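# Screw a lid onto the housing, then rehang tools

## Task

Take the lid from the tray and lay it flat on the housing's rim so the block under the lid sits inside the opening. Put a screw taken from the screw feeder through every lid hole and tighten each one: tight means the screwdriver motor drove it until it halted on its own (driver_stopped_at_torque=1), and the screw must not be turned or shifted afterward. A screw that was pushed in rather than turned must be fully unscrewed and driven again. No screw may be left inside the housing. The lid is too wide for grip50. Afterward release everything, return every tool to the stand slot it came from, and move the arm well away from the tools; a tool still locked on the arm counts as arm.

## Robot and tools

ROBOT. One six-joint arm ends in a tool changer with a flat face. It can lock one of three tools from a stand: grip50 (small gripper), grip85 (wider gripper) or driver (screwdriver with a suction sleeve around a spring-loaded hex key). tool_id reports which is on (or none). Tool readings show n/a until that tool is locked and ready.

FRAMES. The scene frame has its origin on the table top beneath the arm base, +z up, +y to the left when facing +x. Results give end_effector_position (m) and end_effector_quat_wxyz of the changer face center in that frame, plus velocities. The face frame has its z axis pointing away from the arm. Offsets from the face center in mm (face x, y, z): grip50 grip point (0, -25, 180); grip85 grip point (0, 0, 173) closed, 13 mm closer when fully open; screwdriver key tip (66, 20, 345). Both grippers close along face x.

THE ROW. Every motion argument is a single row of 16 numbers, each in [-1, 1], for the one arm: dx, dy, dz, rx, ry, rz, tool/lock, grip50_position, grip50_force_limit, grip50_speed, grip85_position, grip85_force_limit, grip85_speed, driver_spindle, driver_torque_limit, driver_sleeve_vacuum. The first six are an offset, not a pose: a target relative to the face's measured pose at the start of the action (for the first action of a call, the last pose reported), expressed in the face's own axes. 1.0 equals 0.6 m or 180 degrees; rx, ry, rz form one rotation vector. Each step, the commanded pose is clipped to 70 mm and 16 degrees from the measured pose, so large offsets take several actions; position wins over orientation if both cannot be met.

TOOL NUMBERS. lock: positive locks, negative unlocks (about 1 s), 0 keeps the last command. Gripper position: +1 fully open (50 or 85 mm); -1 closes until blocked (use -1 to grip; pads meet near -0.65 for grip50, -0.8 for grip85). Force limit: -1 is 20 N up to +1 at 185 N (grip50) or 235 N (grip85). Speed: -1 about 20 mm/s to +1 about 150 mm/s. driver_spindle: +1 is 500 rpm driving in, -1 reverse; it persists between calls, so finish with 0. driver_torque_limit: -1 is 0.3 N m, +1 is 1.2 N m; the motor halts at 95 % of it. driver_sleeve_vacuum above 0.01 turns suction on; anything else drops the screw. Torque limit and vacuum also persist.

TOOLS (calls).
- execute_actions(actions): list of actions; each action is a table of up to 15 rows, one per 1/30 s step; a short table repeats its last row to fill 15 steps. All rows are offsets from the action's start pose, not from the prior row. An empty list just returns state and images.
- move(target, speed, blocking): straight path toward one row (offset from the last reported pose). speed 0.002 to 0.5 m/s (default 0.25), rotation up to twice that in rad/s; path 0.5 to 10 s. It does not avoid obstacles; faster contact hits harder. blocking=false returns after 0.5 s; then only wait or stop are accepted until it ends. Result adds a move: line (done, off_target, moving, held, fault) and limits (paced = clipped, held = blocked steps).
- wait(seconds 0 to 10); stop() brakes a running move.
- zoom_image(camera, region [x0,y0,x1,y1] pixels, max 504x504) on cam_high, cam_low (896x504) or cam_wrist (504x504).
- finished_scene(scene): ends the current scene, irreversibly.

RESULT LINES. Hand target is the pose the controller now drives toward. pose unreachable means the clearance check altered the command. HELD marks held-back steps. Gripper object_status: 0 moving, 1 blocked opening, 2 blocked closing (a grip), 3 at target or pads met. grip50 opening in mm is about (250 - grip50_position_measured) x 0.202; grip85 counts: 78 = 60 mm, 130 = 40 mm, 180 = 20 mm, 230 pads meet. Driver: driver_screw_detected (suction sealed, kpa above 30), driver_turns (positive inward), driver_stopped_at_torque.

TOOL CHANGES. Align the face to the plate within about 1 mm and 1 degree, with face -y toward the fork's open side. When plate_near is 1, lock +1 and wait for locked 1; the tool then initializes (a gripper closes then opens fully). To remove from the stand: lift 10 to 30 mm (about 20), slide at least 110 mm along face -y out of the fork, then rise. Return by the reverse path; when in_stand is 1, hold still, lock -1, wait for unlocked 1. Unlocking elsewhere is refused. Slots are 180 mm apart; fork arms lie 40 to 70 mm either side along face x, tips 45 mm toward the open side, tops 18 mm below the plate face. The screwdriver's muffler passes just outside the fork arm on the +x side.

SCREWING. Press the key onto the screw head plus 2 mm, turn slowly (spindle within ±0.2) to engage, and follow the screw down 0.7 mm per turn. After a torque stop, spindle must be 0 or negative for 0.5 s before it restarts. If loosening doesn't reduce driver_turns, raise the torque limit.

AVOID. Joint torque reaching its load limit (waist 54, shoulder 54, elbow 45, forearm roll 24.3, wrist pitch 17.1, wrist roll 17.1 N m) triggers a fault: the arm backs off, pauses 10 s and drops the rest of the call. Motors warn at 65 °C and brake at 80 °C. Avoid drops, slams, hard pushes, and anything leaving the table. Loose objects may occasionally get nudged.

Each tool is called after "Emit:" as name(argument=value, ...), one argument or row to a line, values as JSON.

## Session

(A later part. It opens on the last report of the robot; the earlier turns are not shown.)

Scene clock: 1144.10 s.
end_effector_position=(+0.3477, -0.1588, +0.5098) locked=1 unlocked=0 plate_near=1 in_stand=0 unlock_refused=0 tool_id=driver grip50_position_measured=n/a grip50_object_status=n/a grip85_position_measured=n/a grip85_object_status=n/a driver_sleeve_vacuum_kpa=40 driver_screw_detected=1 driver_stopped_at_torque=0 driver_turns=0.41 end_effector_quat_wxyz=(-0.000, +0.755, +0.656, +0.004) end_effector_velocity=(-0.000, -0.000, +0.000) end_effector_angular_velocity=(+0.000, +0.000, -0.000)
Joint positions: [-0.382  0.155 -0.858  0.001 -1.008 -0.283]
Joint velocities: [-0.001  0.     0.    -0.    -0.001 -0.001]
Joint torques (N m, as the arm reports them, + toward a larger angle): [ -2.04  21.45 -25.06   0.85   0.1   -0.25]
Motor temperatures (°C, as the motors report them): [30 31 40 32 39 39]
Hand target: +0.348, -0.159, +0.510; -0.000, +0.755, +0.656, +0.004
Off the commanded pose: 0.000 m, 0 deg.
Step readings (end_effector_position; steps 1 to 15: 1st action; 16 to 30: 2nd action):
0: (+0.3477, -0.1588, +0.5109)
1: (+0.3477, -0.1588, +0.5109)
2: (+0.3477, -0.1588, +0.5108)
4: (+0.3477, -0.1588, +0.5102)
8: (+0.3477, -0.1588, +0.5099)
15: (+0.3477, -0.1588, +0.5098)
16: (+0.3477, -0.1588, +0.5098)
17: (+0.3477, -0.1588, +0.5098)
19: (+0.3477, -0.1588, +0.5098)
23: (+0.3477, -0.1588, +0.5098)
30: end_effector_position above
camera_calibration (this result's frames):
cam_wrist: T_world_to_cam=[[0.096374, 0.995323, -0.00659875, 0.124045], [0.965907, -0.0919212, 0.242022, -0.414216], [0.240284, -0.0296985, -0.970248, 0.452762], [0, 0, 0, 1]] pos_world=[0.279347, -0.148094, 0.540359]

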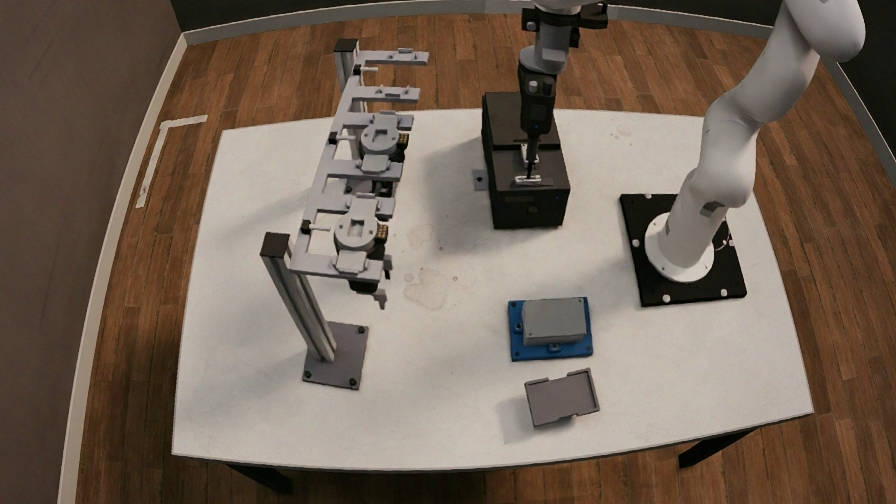

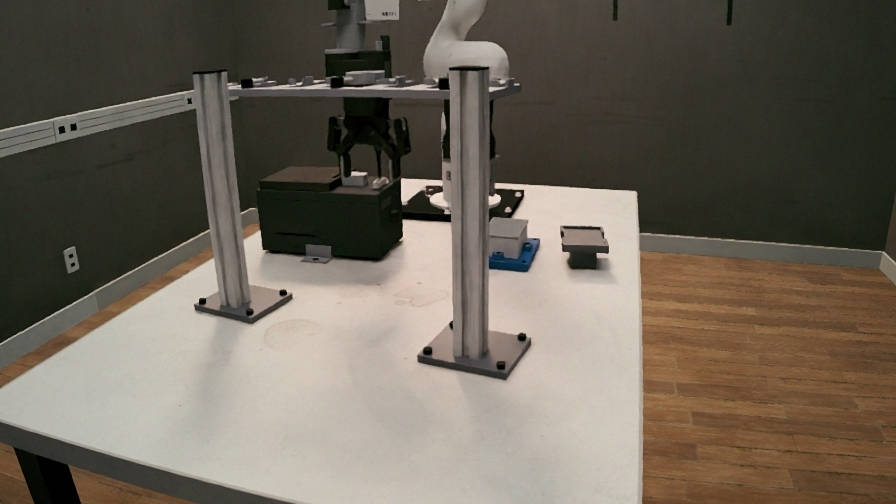

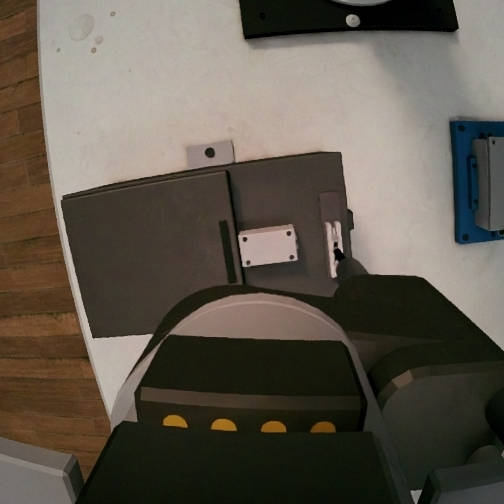

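Lift gently.

Emit:
move(
  target=[0,0,-0.06,0,0,0,0,0,0,0,0,0,0,0,0,1],
  speed=0.03,
)

Emit:
zoom_image(
  camera="cam_low",
  region=[340,120,420,200],
)

Emit:
zoom_image(
  camera="cam_wrist",
  region=[290,200,390,300],
)

Scene clock: 1151.63 s.
end_effector_position=(+0.3475, -0.1590, +0.5457) locked=1 unlocked=0 plate_near=1 in_stand=0 unlock_refused=0 tool_id=driver grip50_position_measured=n/a grip50_object_status=n/a grip85_position_measured=n/a grip85_object_status=n/a driver_sleeve_vacuum_kpa=40 driver_screw_detected=1 driver_stopped_at_torque=0 driver_turns=0.41 end_effector_quat_wxyz=(-0.000, +0.755, +0.656, +0.004) end_effector_velocity=(-0.000, +0.000, +0.000) end_effector_angular_velocity=(+0.001, +0.003, +0.000)
Joint positions: [-0.382  0.172 -0.923  0.001 -1.091 -0.283]
Joint velocities: [ 0.    -0.    -0.     0.    -0.003  0.   ]
Joint torques (N m, as the arm reports them, + toward a larger angle): [ -2.2   23.91 -26.52   1.12   0.24  -0.27]
Motor temperatures (°C, as the motors report them): [30 31 40 32 39 39]
Hand target: +0.348, -0.159, +0.546; -0.000, +0.755, +0.656, +0.004
Off the commanded pose: 0.000 m, 0 deg.
move: done
camera_calibration (this result's frames):
cam_wrist: T_world_to_cam=[[0.0962469, 0.995336, -0.00649573, 0.124411], [0.96594, -0.0918254, 0.241927, -0.422713], [0.240202, -0.0295592, -0.970273, 0.48768], [0, 0, 0, 1]] pos_world=[0.279199, -0.148231, 0.576256]

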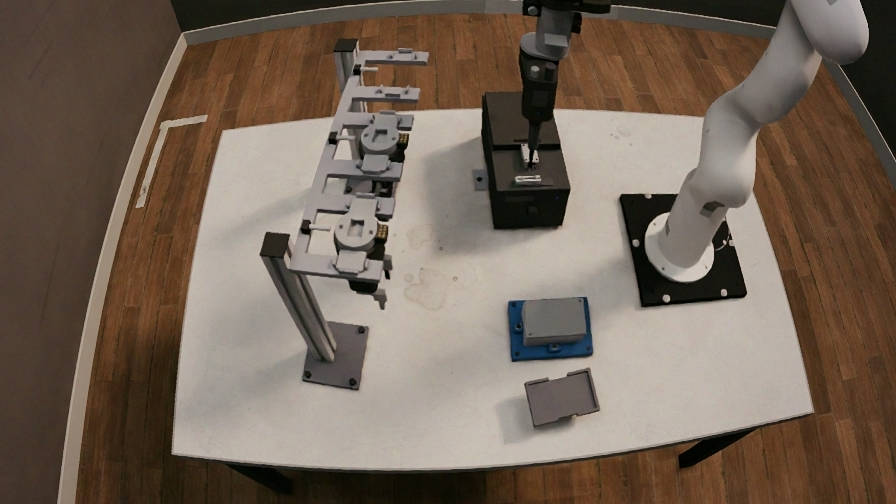

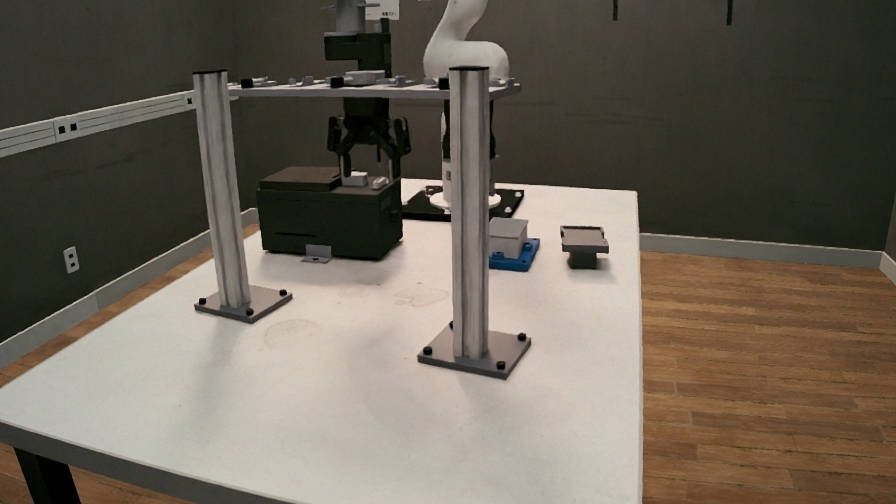

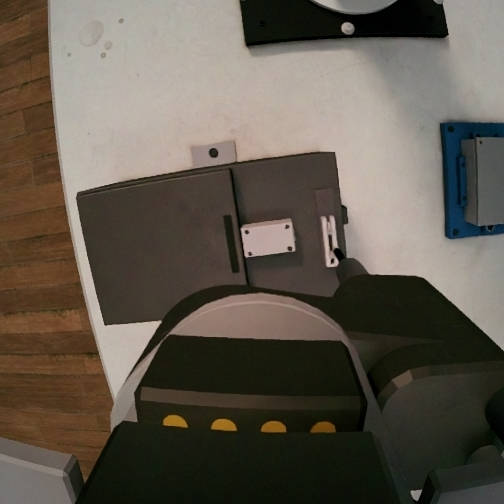

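Region (340, 120, 420, 200) of cam_low's 896x504 image, scaled by 6.300, with more detail than that image has.

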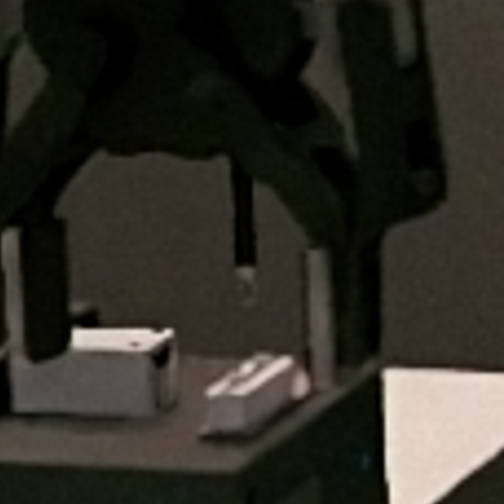

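Region (290, 200, 390, 300) of cam_wrist's 504x504 image, scaled by 5.040, with more detail than that image has.

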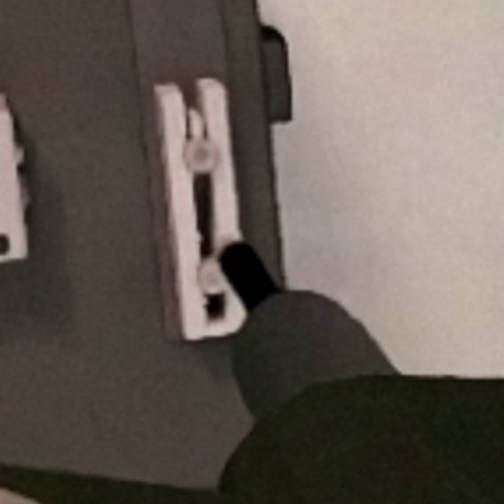

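Emit:
move(
  target=[0.504,-0.025,0.15,0,0,0,0,0,0,0,0,0,0,0,0,1],
  speed=0.12,
)

Emit:
zoom_image(
  camera="cam_wrist",
  region=[250,160,390,300],
)

Scene clock: 1174.90 s.
end_effector_position=(+0.3754, +0.1428, +0.4572) locked=1 unlocked=0 plate_near=1 in_stand=0 unlock_refused=0 tool_id=driver grip50_position_measured=n/a grip50_object_status=n/a grip85_position_measured=n/a grip85_object_status=n/a driver_sleeve_vacuum_kpa=40 driver_screw_detected=1 driver_stopped_at_torque=0 driver_turns=0.41 end_effector_quat_wxyz=(-0.001, +0.755, +0.656, +0.003) end_effector_velocity=(+0.000, +0.001, -0.001) end_effector_angular_velocity=(-0.001, -0.001, -0.000)
Joint positions: [ 0.41   0.054 -0.823 -0.002 -0.874  0.511]
Joint velocities: [ 0.002 -0.002 -0.001 -0.001  0.002  0.003]
Joint torques (N m, as the arm reports them, + toward a larger angle): [ -2.08  29.4  -25.82   0.49   0.85  -0.2 ]
Motor temperatures (°C, as the motors report them): [30 31 40 32 39 39]
Hand target: +0.375, +0.143, +0.457; -0.001, +0.755, +0.656, +0.003
Off the commanded pose: 0.000 m, 0 deg.
move: done
camera_calibration (this result's frames):
cam_wrist: T_world_to_cam=[[0.0966679, 0.9953, -0.00571471, -0.179711], [0.96616, -0.0924551, 0.240805, -0.39992], [0.239145, -0.0287994, -0.970557, 0.404421], [0, 0, 0, 1]] pos_world=[0.307044, 0.153539, 0.48779]

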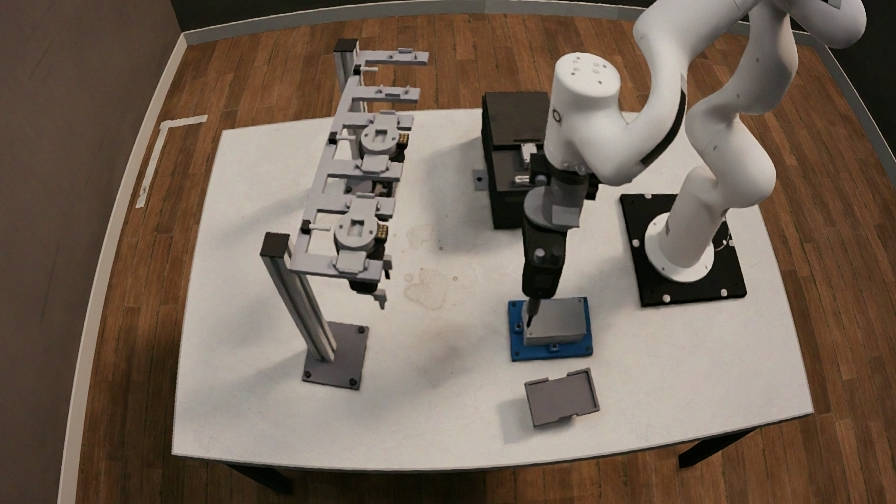

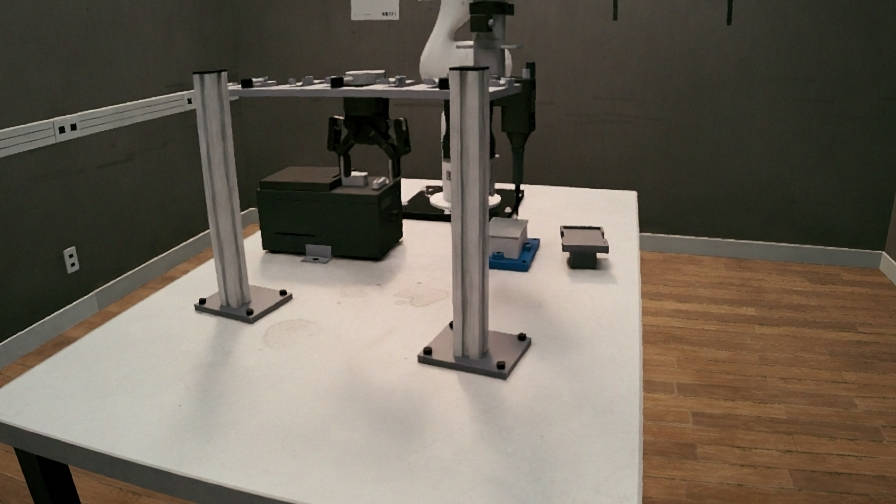

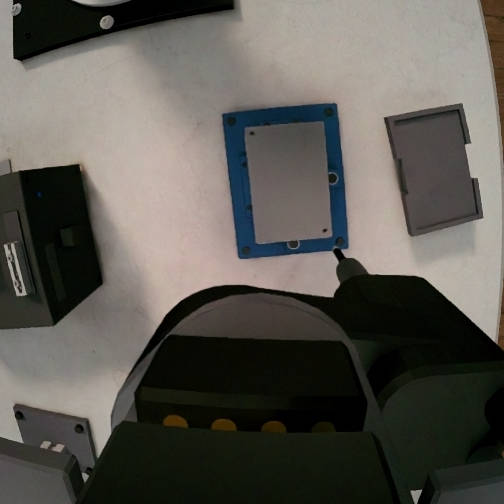

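Region (250, 160, 390, 300) of cam_wrist's 504x504 image, scaled by 3.600, with more detail than that image has.

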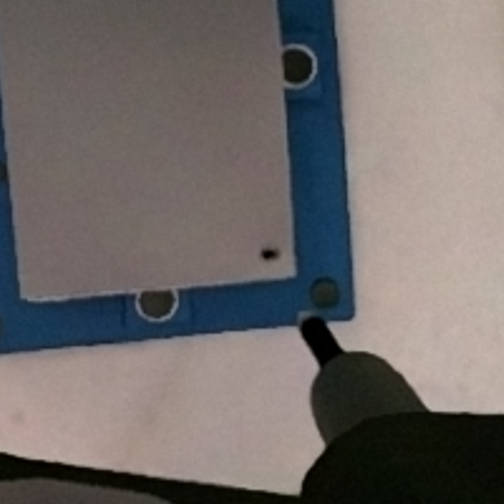

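Emit:
move(
  target=[-0.006,-0.013,0.04,0,0,0,0,0,0,0,0,0,0,0,0,1],
  speed=0.04,
)

Emit:
zoom_image(
  camera="cam_wrist",
  region=[290,200,370,280],
)

Emit:
zoom_image(
  camera="cam_low",
  region=[480,180,560,260],
)

Scene clock: 1184.90 s.
end_effector_position=(+0.3673, +0.1405, +0.4333) locked=1 unlocked=0 plate_near=1 in_stand=0 unlock_refused=0 tool_id=driver grip50_position_measured=n/a grip50_object_status=n/a grip85_position_measured=n/a grip85_object_status=n/a driver_sleeve_vacuum_kpa=40 driver_screw_detected=1 driver_stopped_at_torque=0 driver_turns=0.41 end_effector_quat_wxyz=(-0.001, +0.755, +0.656, +0.004) end_effector_velocity=(+0.001, +0.001, +0.000) end_effector_angular_velocity=(+0.002, -0.004, +0.000)
Joint positions: [ 0.411  0.051 -0.769 -0.002 -0.817  0.513]
Joint velocities: [ 0.    -0.    -0.     0.001  0.004 -0.   ]
Joint torques (N m, as the arm reports them, + toward a larger angle): [ -2.61  29.08 -25.2    0.3    0.73  -0.27]
Motor temperatures (°C, as the motors report them): [30 31 40 32 39 39]
Hand target: +0.367, +0.140, +0.433; -0.001, +0.755, +0.656, +0.003
Off the commanded pose: 0.000 m, 0 deg.
move: done
camera_calibration (this result's frames):
cam_wrist: T_world_to_cam=[[0.0967507, 0.995293, -0.00565527, -0.176791], [0.966092, -0.0925426, 0.241042, -0.386663], [0.239384, -0.0287845, -0.970498, 0.38297], [0, 0, 0, 1]] pos_world=[0.29898, 0.1512, 0.463874]

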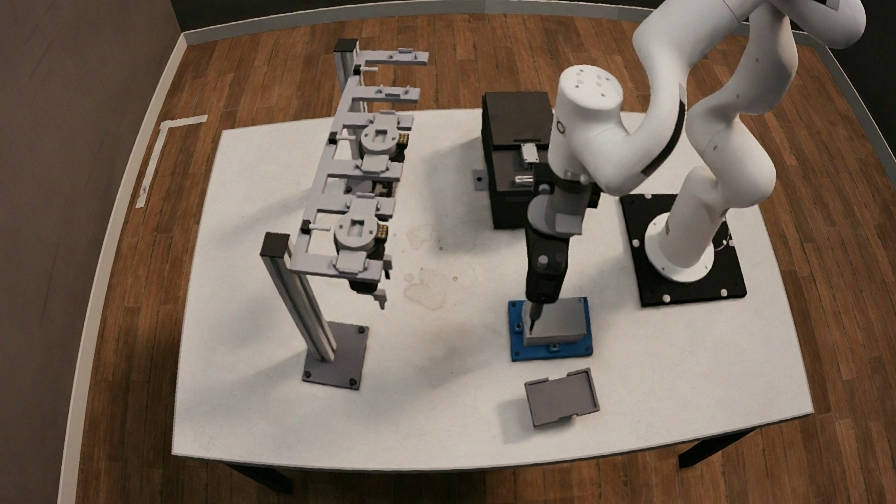

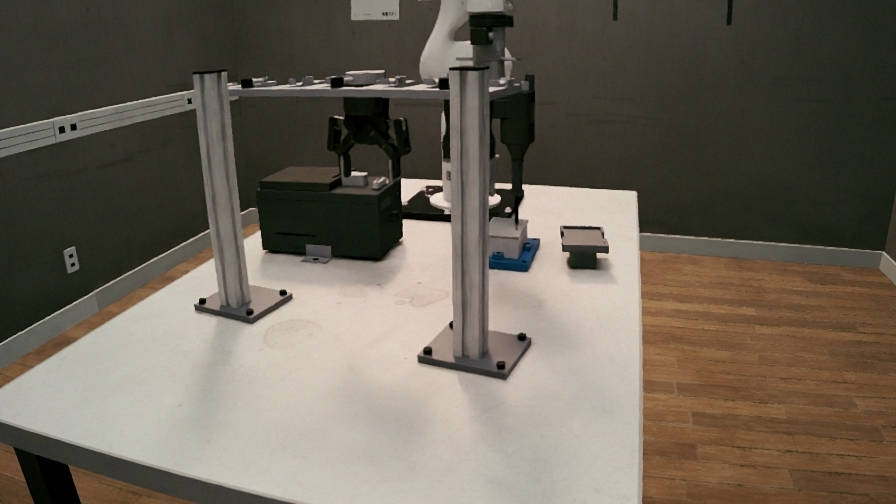

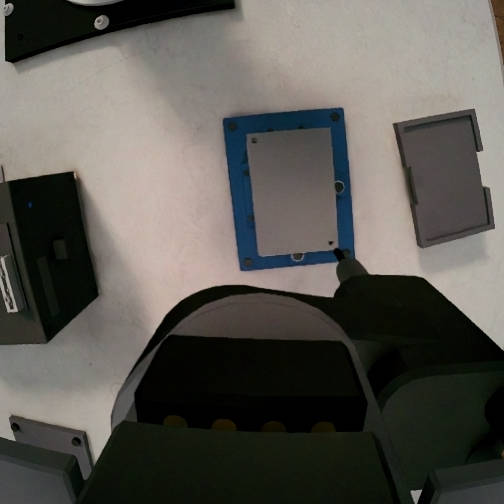

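Region (290, 200, 370, 280) of cam_wrist's 504x504 image, scaled by 6.300, with more detail than that image has.

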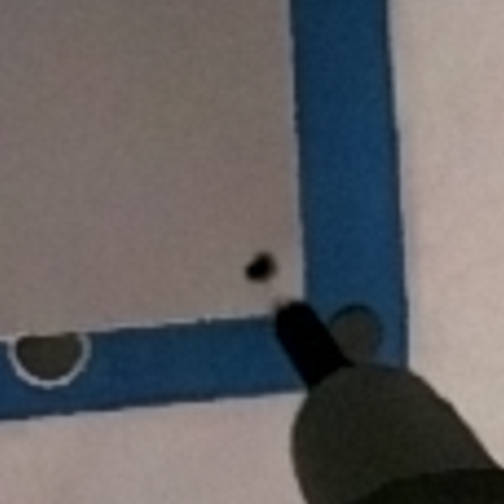

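Region (480, 180, 560, 260) of cam_low's 896x504 image, scaled by 6.300, with more detail than that image has.

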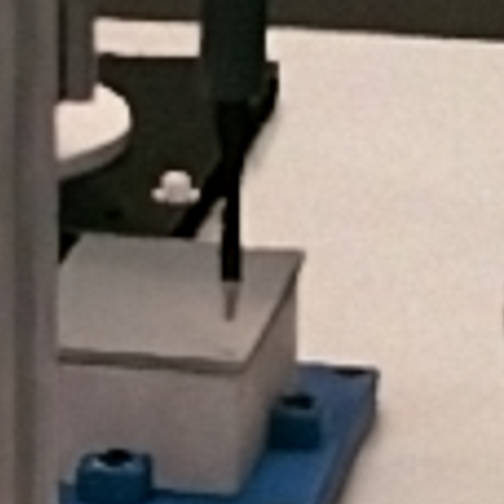

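Emit:
move(
  target=[0.0005,-0.001,0.013,0,0,0,0,0,0,0,0,0,0,0,0,1],
  speed=0.02,
)

Emit:
zoom_image(
  camera="cam_wrist",
  region=[300,210,360,270],
)

Emit:
zoom_image(
  camera="cam_low",
  region=[490,200,550,260],
)

Emit:
zoom_image(
  camera="cam_high",
  region=[490,280,570,360],
)

Scene clock: 1206.93 s.
end_effector_position=(+0.3668, +0.1409, +0.4255) locked=1 unlocked=0 plate_near=1 in_stand=0 unlock_refused=0 tool_id=driver grip50_position_measured=n/a grip50_object_status=n/a grip85_position_measured=n/a grip85_object_status=n/a driver_sleeve_vacuum_kpa=40 driver_screw_detected=1 driver_stopped_at_torque=0 driver_turns=0.41 end_effector_quat_wxyz=(-0.001, +0.755, +0.656, +0.004) end_effector_velocity=(+0.000, +0.000, -0.000) end_effector_angular_velocity=(+0.001, -0.002, +0.001)
Joint positions: [ 0.413  0.043 -0.758 -0.002 -0.797  0.514]
Joint velocities: [ 0.    -0.001  0.    -0.     0.003 -0.   ]
Joint torques (N m, as the arm reports them, + toward a larger angle): [ -1.48  29.51 -24.93   0.76   0.8   -0.2 ]
Motor temperatures (°C, as the motors report them): [30 31 40 32 39 39]
Hand target: +0.367, +0.141, +0.425; -0.001, +0.755, +0.656, +0.004
Off the commanded pose: 0.000 m, 0 deg.
move: done
camera_calibration (this result's frames):
cam_wrist: T_world_to_cam=[[0.0967736, 0.99529, -0.00567068, -0.177197], [0.966088, -0.0925608, 0.241055, -0.384263], [0.239394, -0.0288061, -0.970495, 0.375585], [0, 0, 0, 1]] pos_world=[0.298467, 0.151614, 0.456127]

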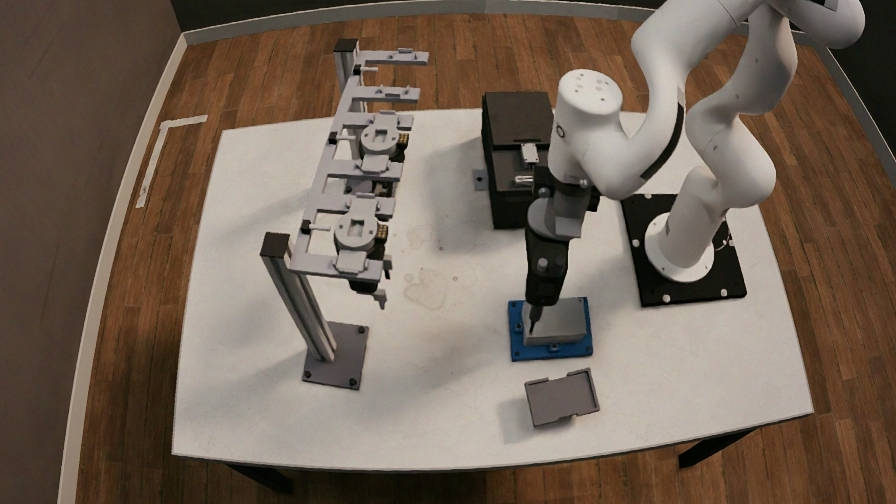

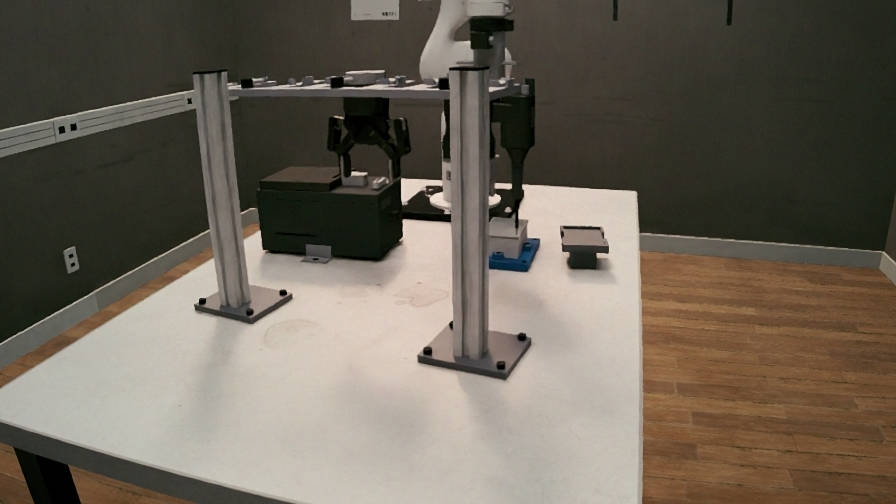

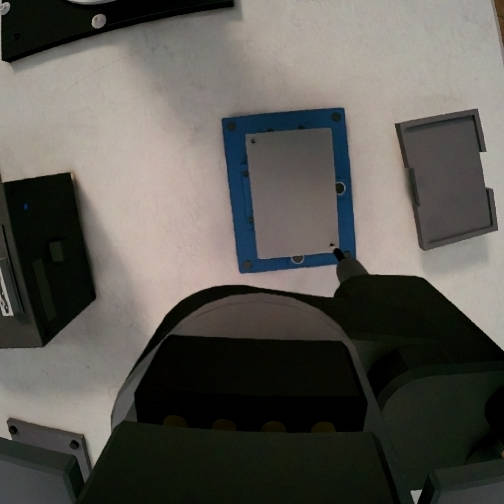

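Region (300, 210, 360, 270) of cam_wrist's 504x504 image, scaled by 8.400, with more detail than that image has.

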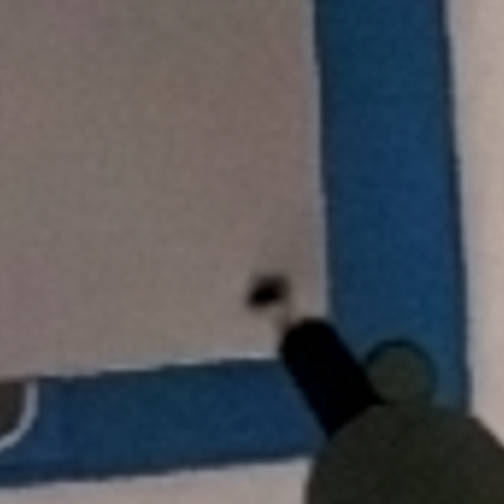

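Region (490, 200, 550, 260) of cam_low's 896x504 image, scaled by 8.400, with more detail than that image has.

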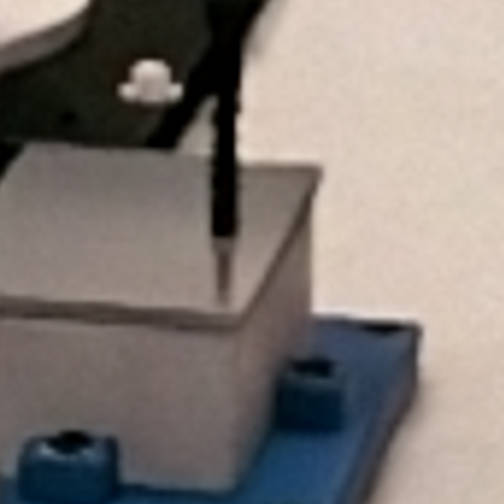

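Region (490, 280, 570, 360) of cam_high's 896x504 image, scaled by 6.300, with more detail than that image has.

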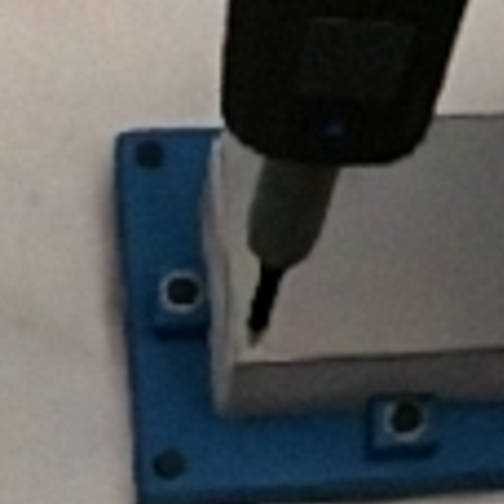

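Emit:
execute_actions(
  actions=[
    [[-0.001,0,0.002,0,0,0,0,0,0,0,0,0,0,0,0,1],[-0.001,0,0.003,0,0,0,0,0,0,0,0,0,0,0,0,1],[-0.001,0,0.004,0,0,0,0,0,0,0,0,0,0,0,0,1],[-0.001,0,0.005,0,0,0,0,0,0,0,0,0,0,0,0,1]],
    [[0,0,0,0,0,0,0,0,0,0,0,0,0,0,0,1]],
  ],
)

Emit:
zoom_image(
  camera="cam_wrist",
  region=[310,225,350,265],
)

Emit:
zoom_image(
  camera="cam_low",
  region=[500,210,540,250],
)

Scene clock: 1231.87 s.
end_effector_position=(+0.3667, +0.1403, +0.4225) locked=1 unlocked=0 plate_near=1 in_stand=0 unlock_refused=0 tool_id=driver grip50_position_measured=n/a grip50_object_status=n/a grip85_position_measured=n/a grip85_object_status=n/a driver_sleeve_vacuum_kpa=40 driver_screw_detected=1 driver_stopped_at_torque=0 driver_turns=0.41 end_effector_quat_wxyz=(-0.001, +0.755, +0.656, +0.004) end_effector_velocity=(+0.000, -0.000, -0.001) end_effector_angular_velocity=(+0.000, -0.000, -0.001)
Joint positions: [ 0.411  0.04  -0.753 -0.002 -0.79   0.513]
Joint velocities: [-0.001 -0.001  0.     0.     0.002  0.   ]
Joint torques (N m, as the arm reports them, + toward a larger angle): [ -2.1   29.09 -25.37   0.47   0.8   -0.36]
Motor temperatures (°C, as the motors report them): [30 31 40 32 39 39]
Hand target: +0.367, +0.140, +0.423; -0.001, +0.755, +0.656, +0.004
Off the commanded pose: 0.000 m, 0 deg.
Step readings (end_effector_position; steps 1 to 15: 1st action; 16 to 30: 2nd action):
0: (+0.3668, +0.1409, +0.4255)
1: (+0.3668, +0.1409, +0.4255)
2: (+0.3668, +0.1408, +0.4253)
4: (+0.3668, +0.1405, +0.4244)
8: (+0.3666, +0.1403, +0.4227)
15: (+0.3667, +0.1403, +0.4225)
16: (+0.3667, +0.1403, +0.4225)
17: (+0.3667, +0.1403, +0.4225)
19: (+0.3667, +0.1403, +0.4225)
23: (+0.3667, +0.1403, +0.4226)
30: end_effector_position above
camera_calibration (this result's frames):
cam_wrist: T_world_to_cam=[[0.0967829, 0.99529, -0.00564135, -0.176653], [0.966068, -0.0925746, 0.24113, -0.383569], [0.239472, -0.0287871, -0.970477, 0.372661], [0, 0, 0, 1]] pos_world=[0.298409, 0.15104, 0.453152]

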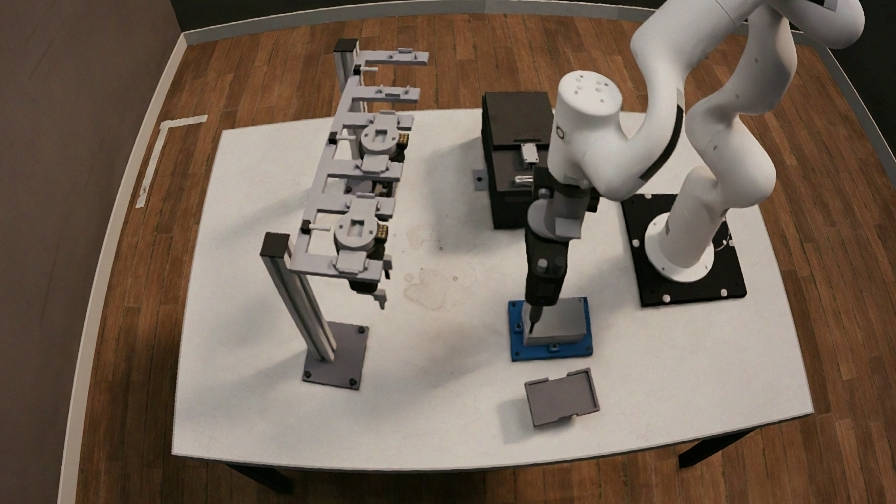

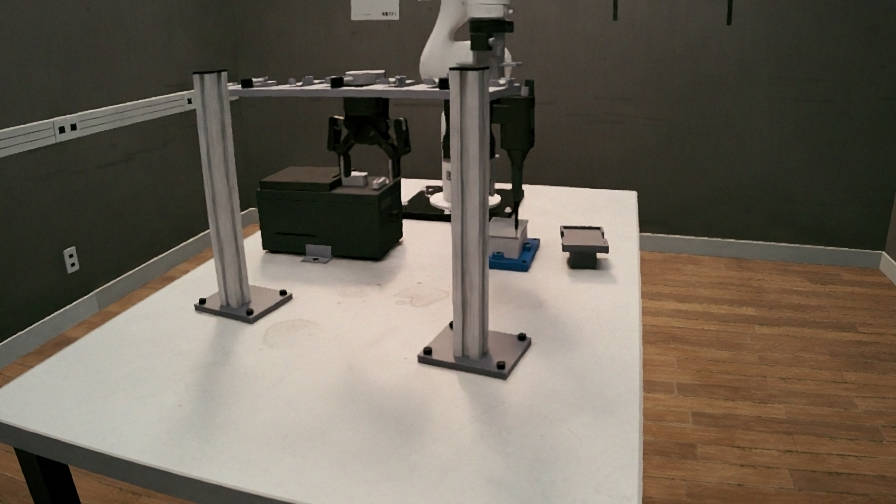

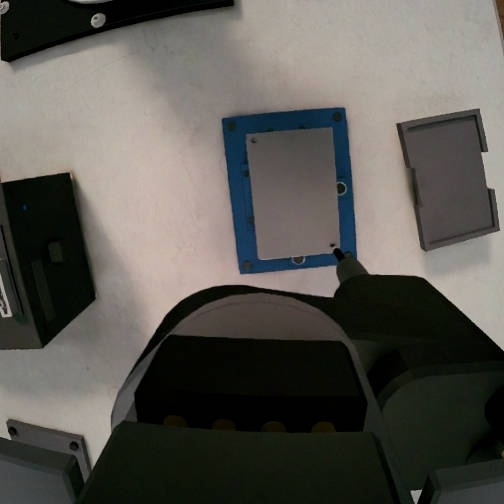

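Region (310, 225, 350, 265) of cam_wrist's 504x504 image, scaled by 12.600, with more detail than that image has.

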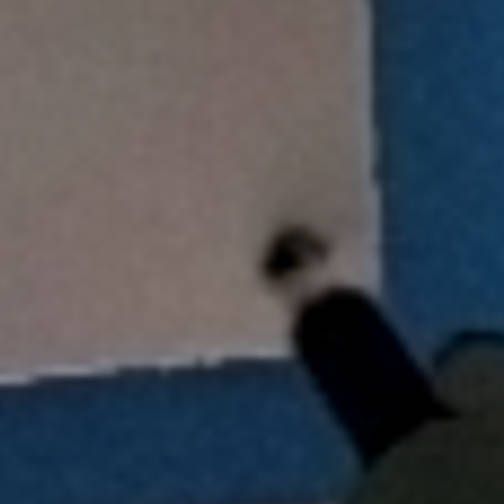

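Region (500, 210, 540, 250) of cam_low's 896x504 image, scaled by 12.600, with more detail than that image has.

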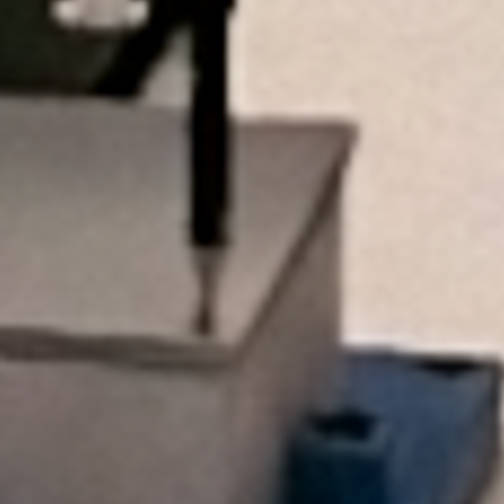

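Emit:
execute_actions(
  actions=[
    [[0,0,0.001,0,0,0,0,0,0,0,0,0,0,0,0,1],[0,0,0.002,0,0,0,0,0,0,0,0,0,0,0,0,1],[0,0,0.003,0,0,0,0,0,0,0,0,0,0,0,0,1],[0,0,0.004,0,0,0,0,0,0,0,0,0,0,0,0,1],[0,0,0.005,0,0,0,0,0,0,0,0,0,0,0,0,1]],
    [[0,0,0,0,0,0,0,0,0,0,0,0,0,0,0,1]],
  ],
)

Emit:
zoom_image(
  camera="cam_wrist",
  region=[310,225,350,265],
)

Emit:
zoom_image(
  camera="cam_low",
  region=[500,210,540,250],
)

Scene clock: 1242.40 s.
end_effector_position=(+0.3668, +0.1403, +0.4197) locked=1 unlocked=0 plate_near=1 in_stand=0 unlock_refused=0 tool_id=driver grip50_position_measured=n/a grip50_object_status=n/a grip85_position_measured=n/a grip85_object_status=n/a driver_sleeve_vacuum_kpa=39 driver_screw_detected=1 driver_stopped_at_torque=0 driver_turns=0.41 end_effector_quat_wxyz=(-0.001, +0.755, +0.656, +0.004) end_effector_velocity=(-0.000, -0.000, +0.000) end_effector_angular_velocity=(-0.001, +0.001, +0.000)
Joint positions: [ 0.411  0.036 -0.75  -0.002 -0.783  0.513]
Joint velocities: [-0.    -0.    -0.    -0.    -0.002  0.   ]
Joint torques (N m, as the arm reports them, + toward a larger angle): [ -1.03  27.7  -24.12   0.41   0.94  -0.16]
Motor temperatures (°C, as the motors report them): [30 31 40 32 39 39]
Hand target: +0.367, +0.140, +0.420; -0.001, +0.755, +0.656, +0.004
Off the commanded pose: 0.000 m, 0 deg.
Step readings (end_effector_position; steps 1 to 15: 1st action; 16 to 30: 2nd action):
0: (+0.3667, +0.1403, +0.4225)
1: (+0.3667, +0.1403, +0.4225)
2: (+0.3667, +0.1403, +0.4225)
4: (+0.3668, +0.1403, +0.4219)
8: (+0.3668, +0.1403, +0.4201)
15: (+0.3668, +0.1403, +0.4197)
16: (+0.3668, +0.1403, +0.4197)
17: (+0.3668, +0.1403, +0.4197)
19: (+0.3668, +0.1403, +0.4197)
23: (+0.3668, +0.1403, +0.4197)
30: end_effector_position above
camera_calibration (this result's frames):
cam_wrist: T_world_to_cam=[[0.0967925, 0.995289, -0.00553876, -0.176751], [0.966015, -0.0926026, 0.241328, -0.382992], [0.239679, -0.0287093, -0.970428, 0.369757], [0, 0, 0, 1]] pos_world=[0.298461, 0.151068, 0.450271]

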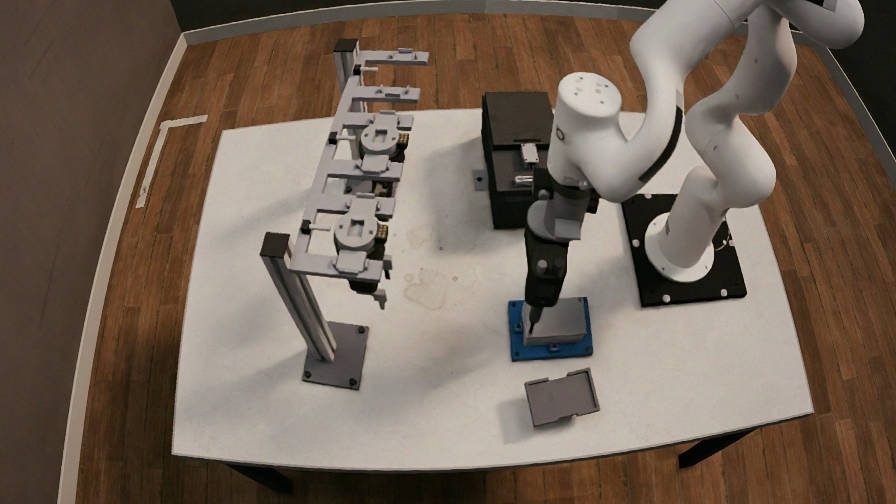

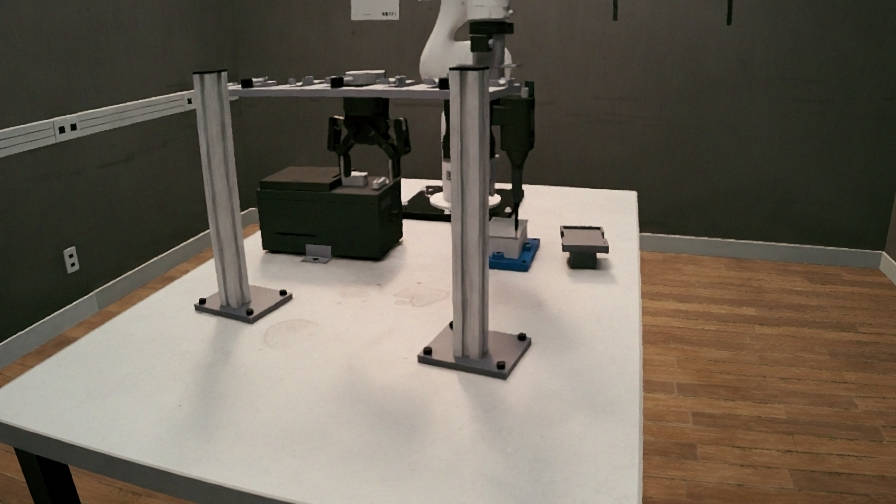

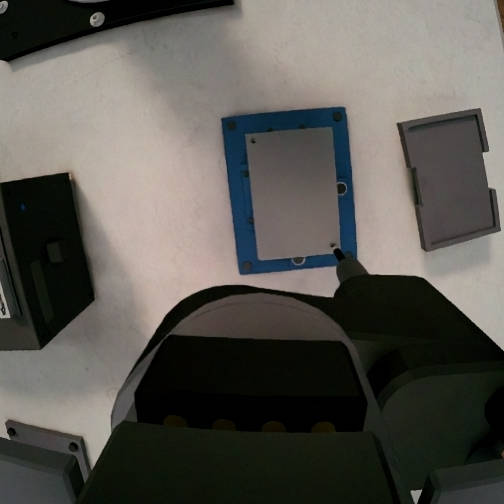

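Region (310, 225, 350, 265) of cam_wrist's 504x504 image, scaled by 12.600, with more detail than that image has.

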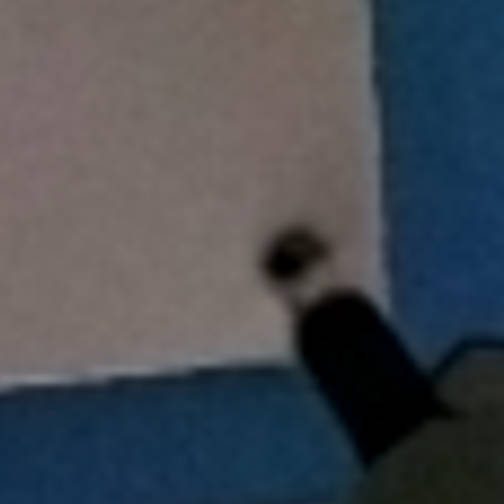

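Region (500, 210, 540, 250) of cam_low's 896x504 image, scaled by 12.600, with more detail than that image has.

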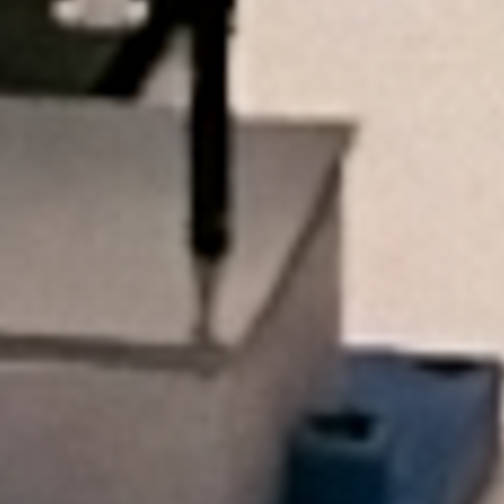

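Emit:
execute_actions(
  actions=[
    [[0,0,0.001,0,0,0,0,0,0,0,0,0,0,0,0,1],[0,0,0.002,0,0,0,0,0,0,0,0,0,0,0,0,1],[0,0,0.003,0,0,0,0,0,0,0,0,0,0,0,0,1],[0,0,0.0035,0,0,0,0,0,0,0,0,0,0,0,0,1]],
    [[0,0,0,0,0,0,0,0,0,0,0,0,0,0,0,1]],
  ],
)

Emit:
zoom_image(
  camera="cam_wrist",
  region=[310,225,350,265],
)

Emit:
zoom_image(
  camera="cam_high",
  region=[510,310,550,350],
)

Scene clock: 1281.60 s.
end_effector_position=(+0.3668, +0.1403, +0.4176) locked=1 unlocked=0 plate_near=1 in_stand=0 unlock_refused=0 tool_id=driver grip50_position_measured=n/a grip50_object_status=n/a grip85_position_measured=n/a grip85_object_status=n/a driver_sleeve_vacuum_kpa=39 driver_screw_detected=1 driver_stopped_at_torque=0 driver_turns=0.41 end_effector_quat_wxyz=(-0.001, +0.755, +0.656, +0.004) end_effector_velocity=(+0.000, -0.000, +0.000) end_effector_angular_velocity=(+0.001, -0.002, -0.001)
Joint positions: [ 0.411  0.034 -0.747 -0.002 -0.777  0.513]
Joint velocities: [-0.001  0.001  0.    -0.     0.002 -0.   ]
Joint torques (N m, as the arm reports them, + toward a larger angle): [ -2.46  25.92 -23.31   0.02   0.99  -0.27]
Motor temperatures (°C, as the motors report them): [30 31 40 32 39 39]
Hand target: +0.367, +0.140, +0.418; -0.001, +0.755, +0.656, +0.004
Off the commanded pose: 0.000 m, 0 deg.
Step readings (end_effector_position; steps 1 to 15: 1st action; 16 to 30: 2nd action):
0: (+0.3668, +0.1403, +0.4197)
1: (+0.3668, +0.1403, +0.4197)
2: (+0.3668, +0.1403, +0.4196)
4: (+0.3668, +0.1403, +0.4190)
8: (+0.3668, +0.1403, +0.4178)
15: (+0.3668, +0.1403, +0.4176)
16: (+0.3668, +0.1403, +0.4176)
17: (+0.3668, +0.1403, +0.4176)
19: (+0.3668, +0.1403, +0.4176)
23: (+0.3668, +0.1403, +0.4176)
30: end_effector_position above
camera_calibration (this result's frames):
cam_wrist: T_world_to_cam=[[0.0967963, 0.995289, -0.00552724, -0.176782], [0.966006, -0.0926081, 0.241361, -0.38252], [0.239712, -0.0287022, -0.97042, 0.367736], [0, 0, 0, 1]] pos_world=[0.298477, 0.15108, 0.448207]

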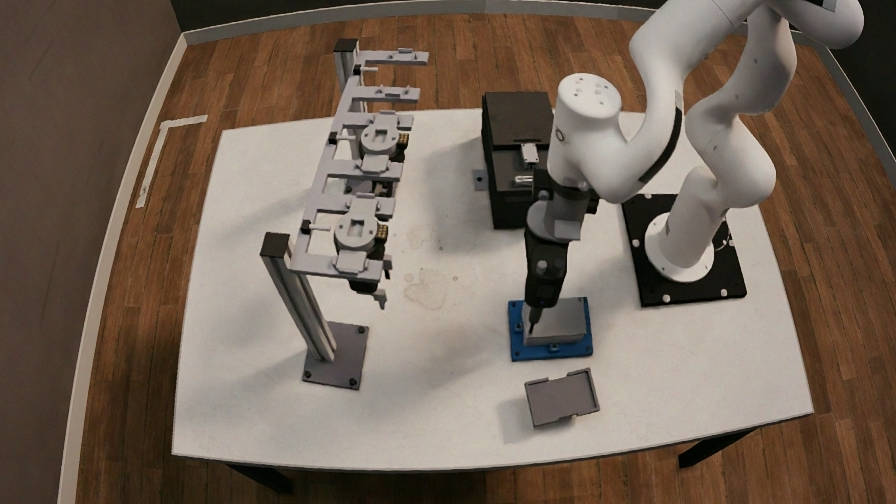

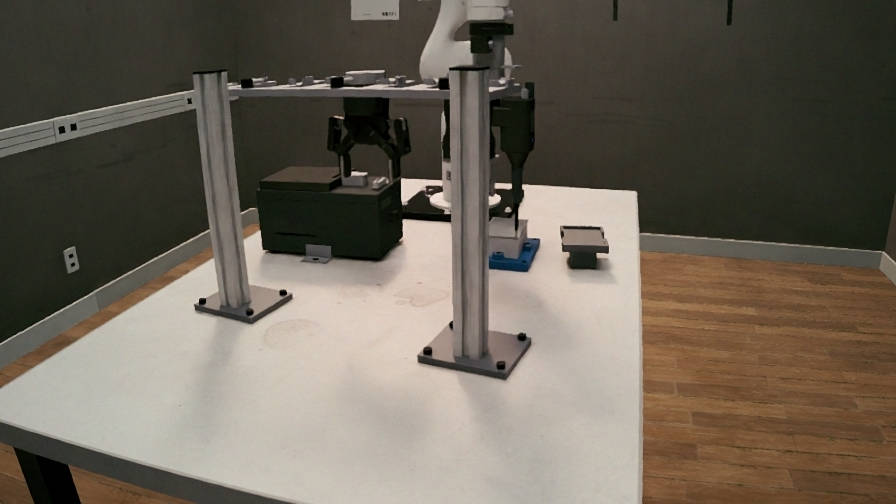

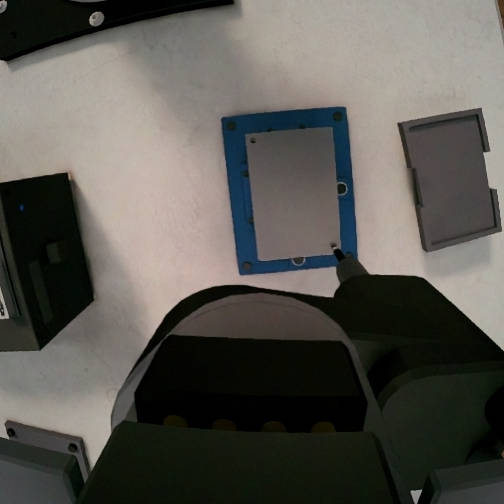

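Region (310, 225, 350, 265) of cam_wrist's 504x504 image, scaled by 12.600, with more detail than that image has.

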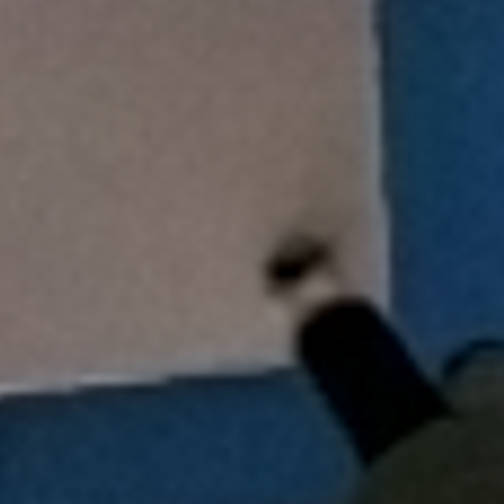

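Region (510, 310, 550, 350) of cam_high's 896x504 image, scaled by 12.600, with more detail than that image has.

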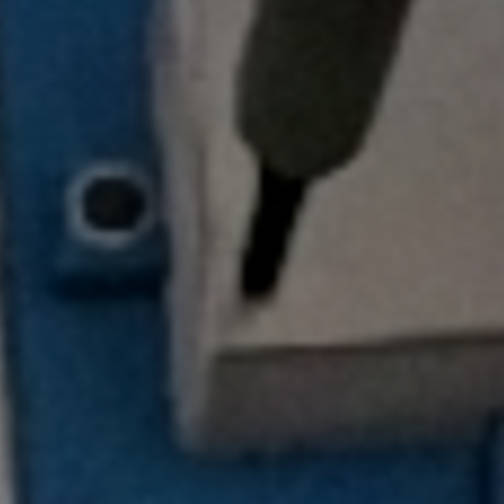

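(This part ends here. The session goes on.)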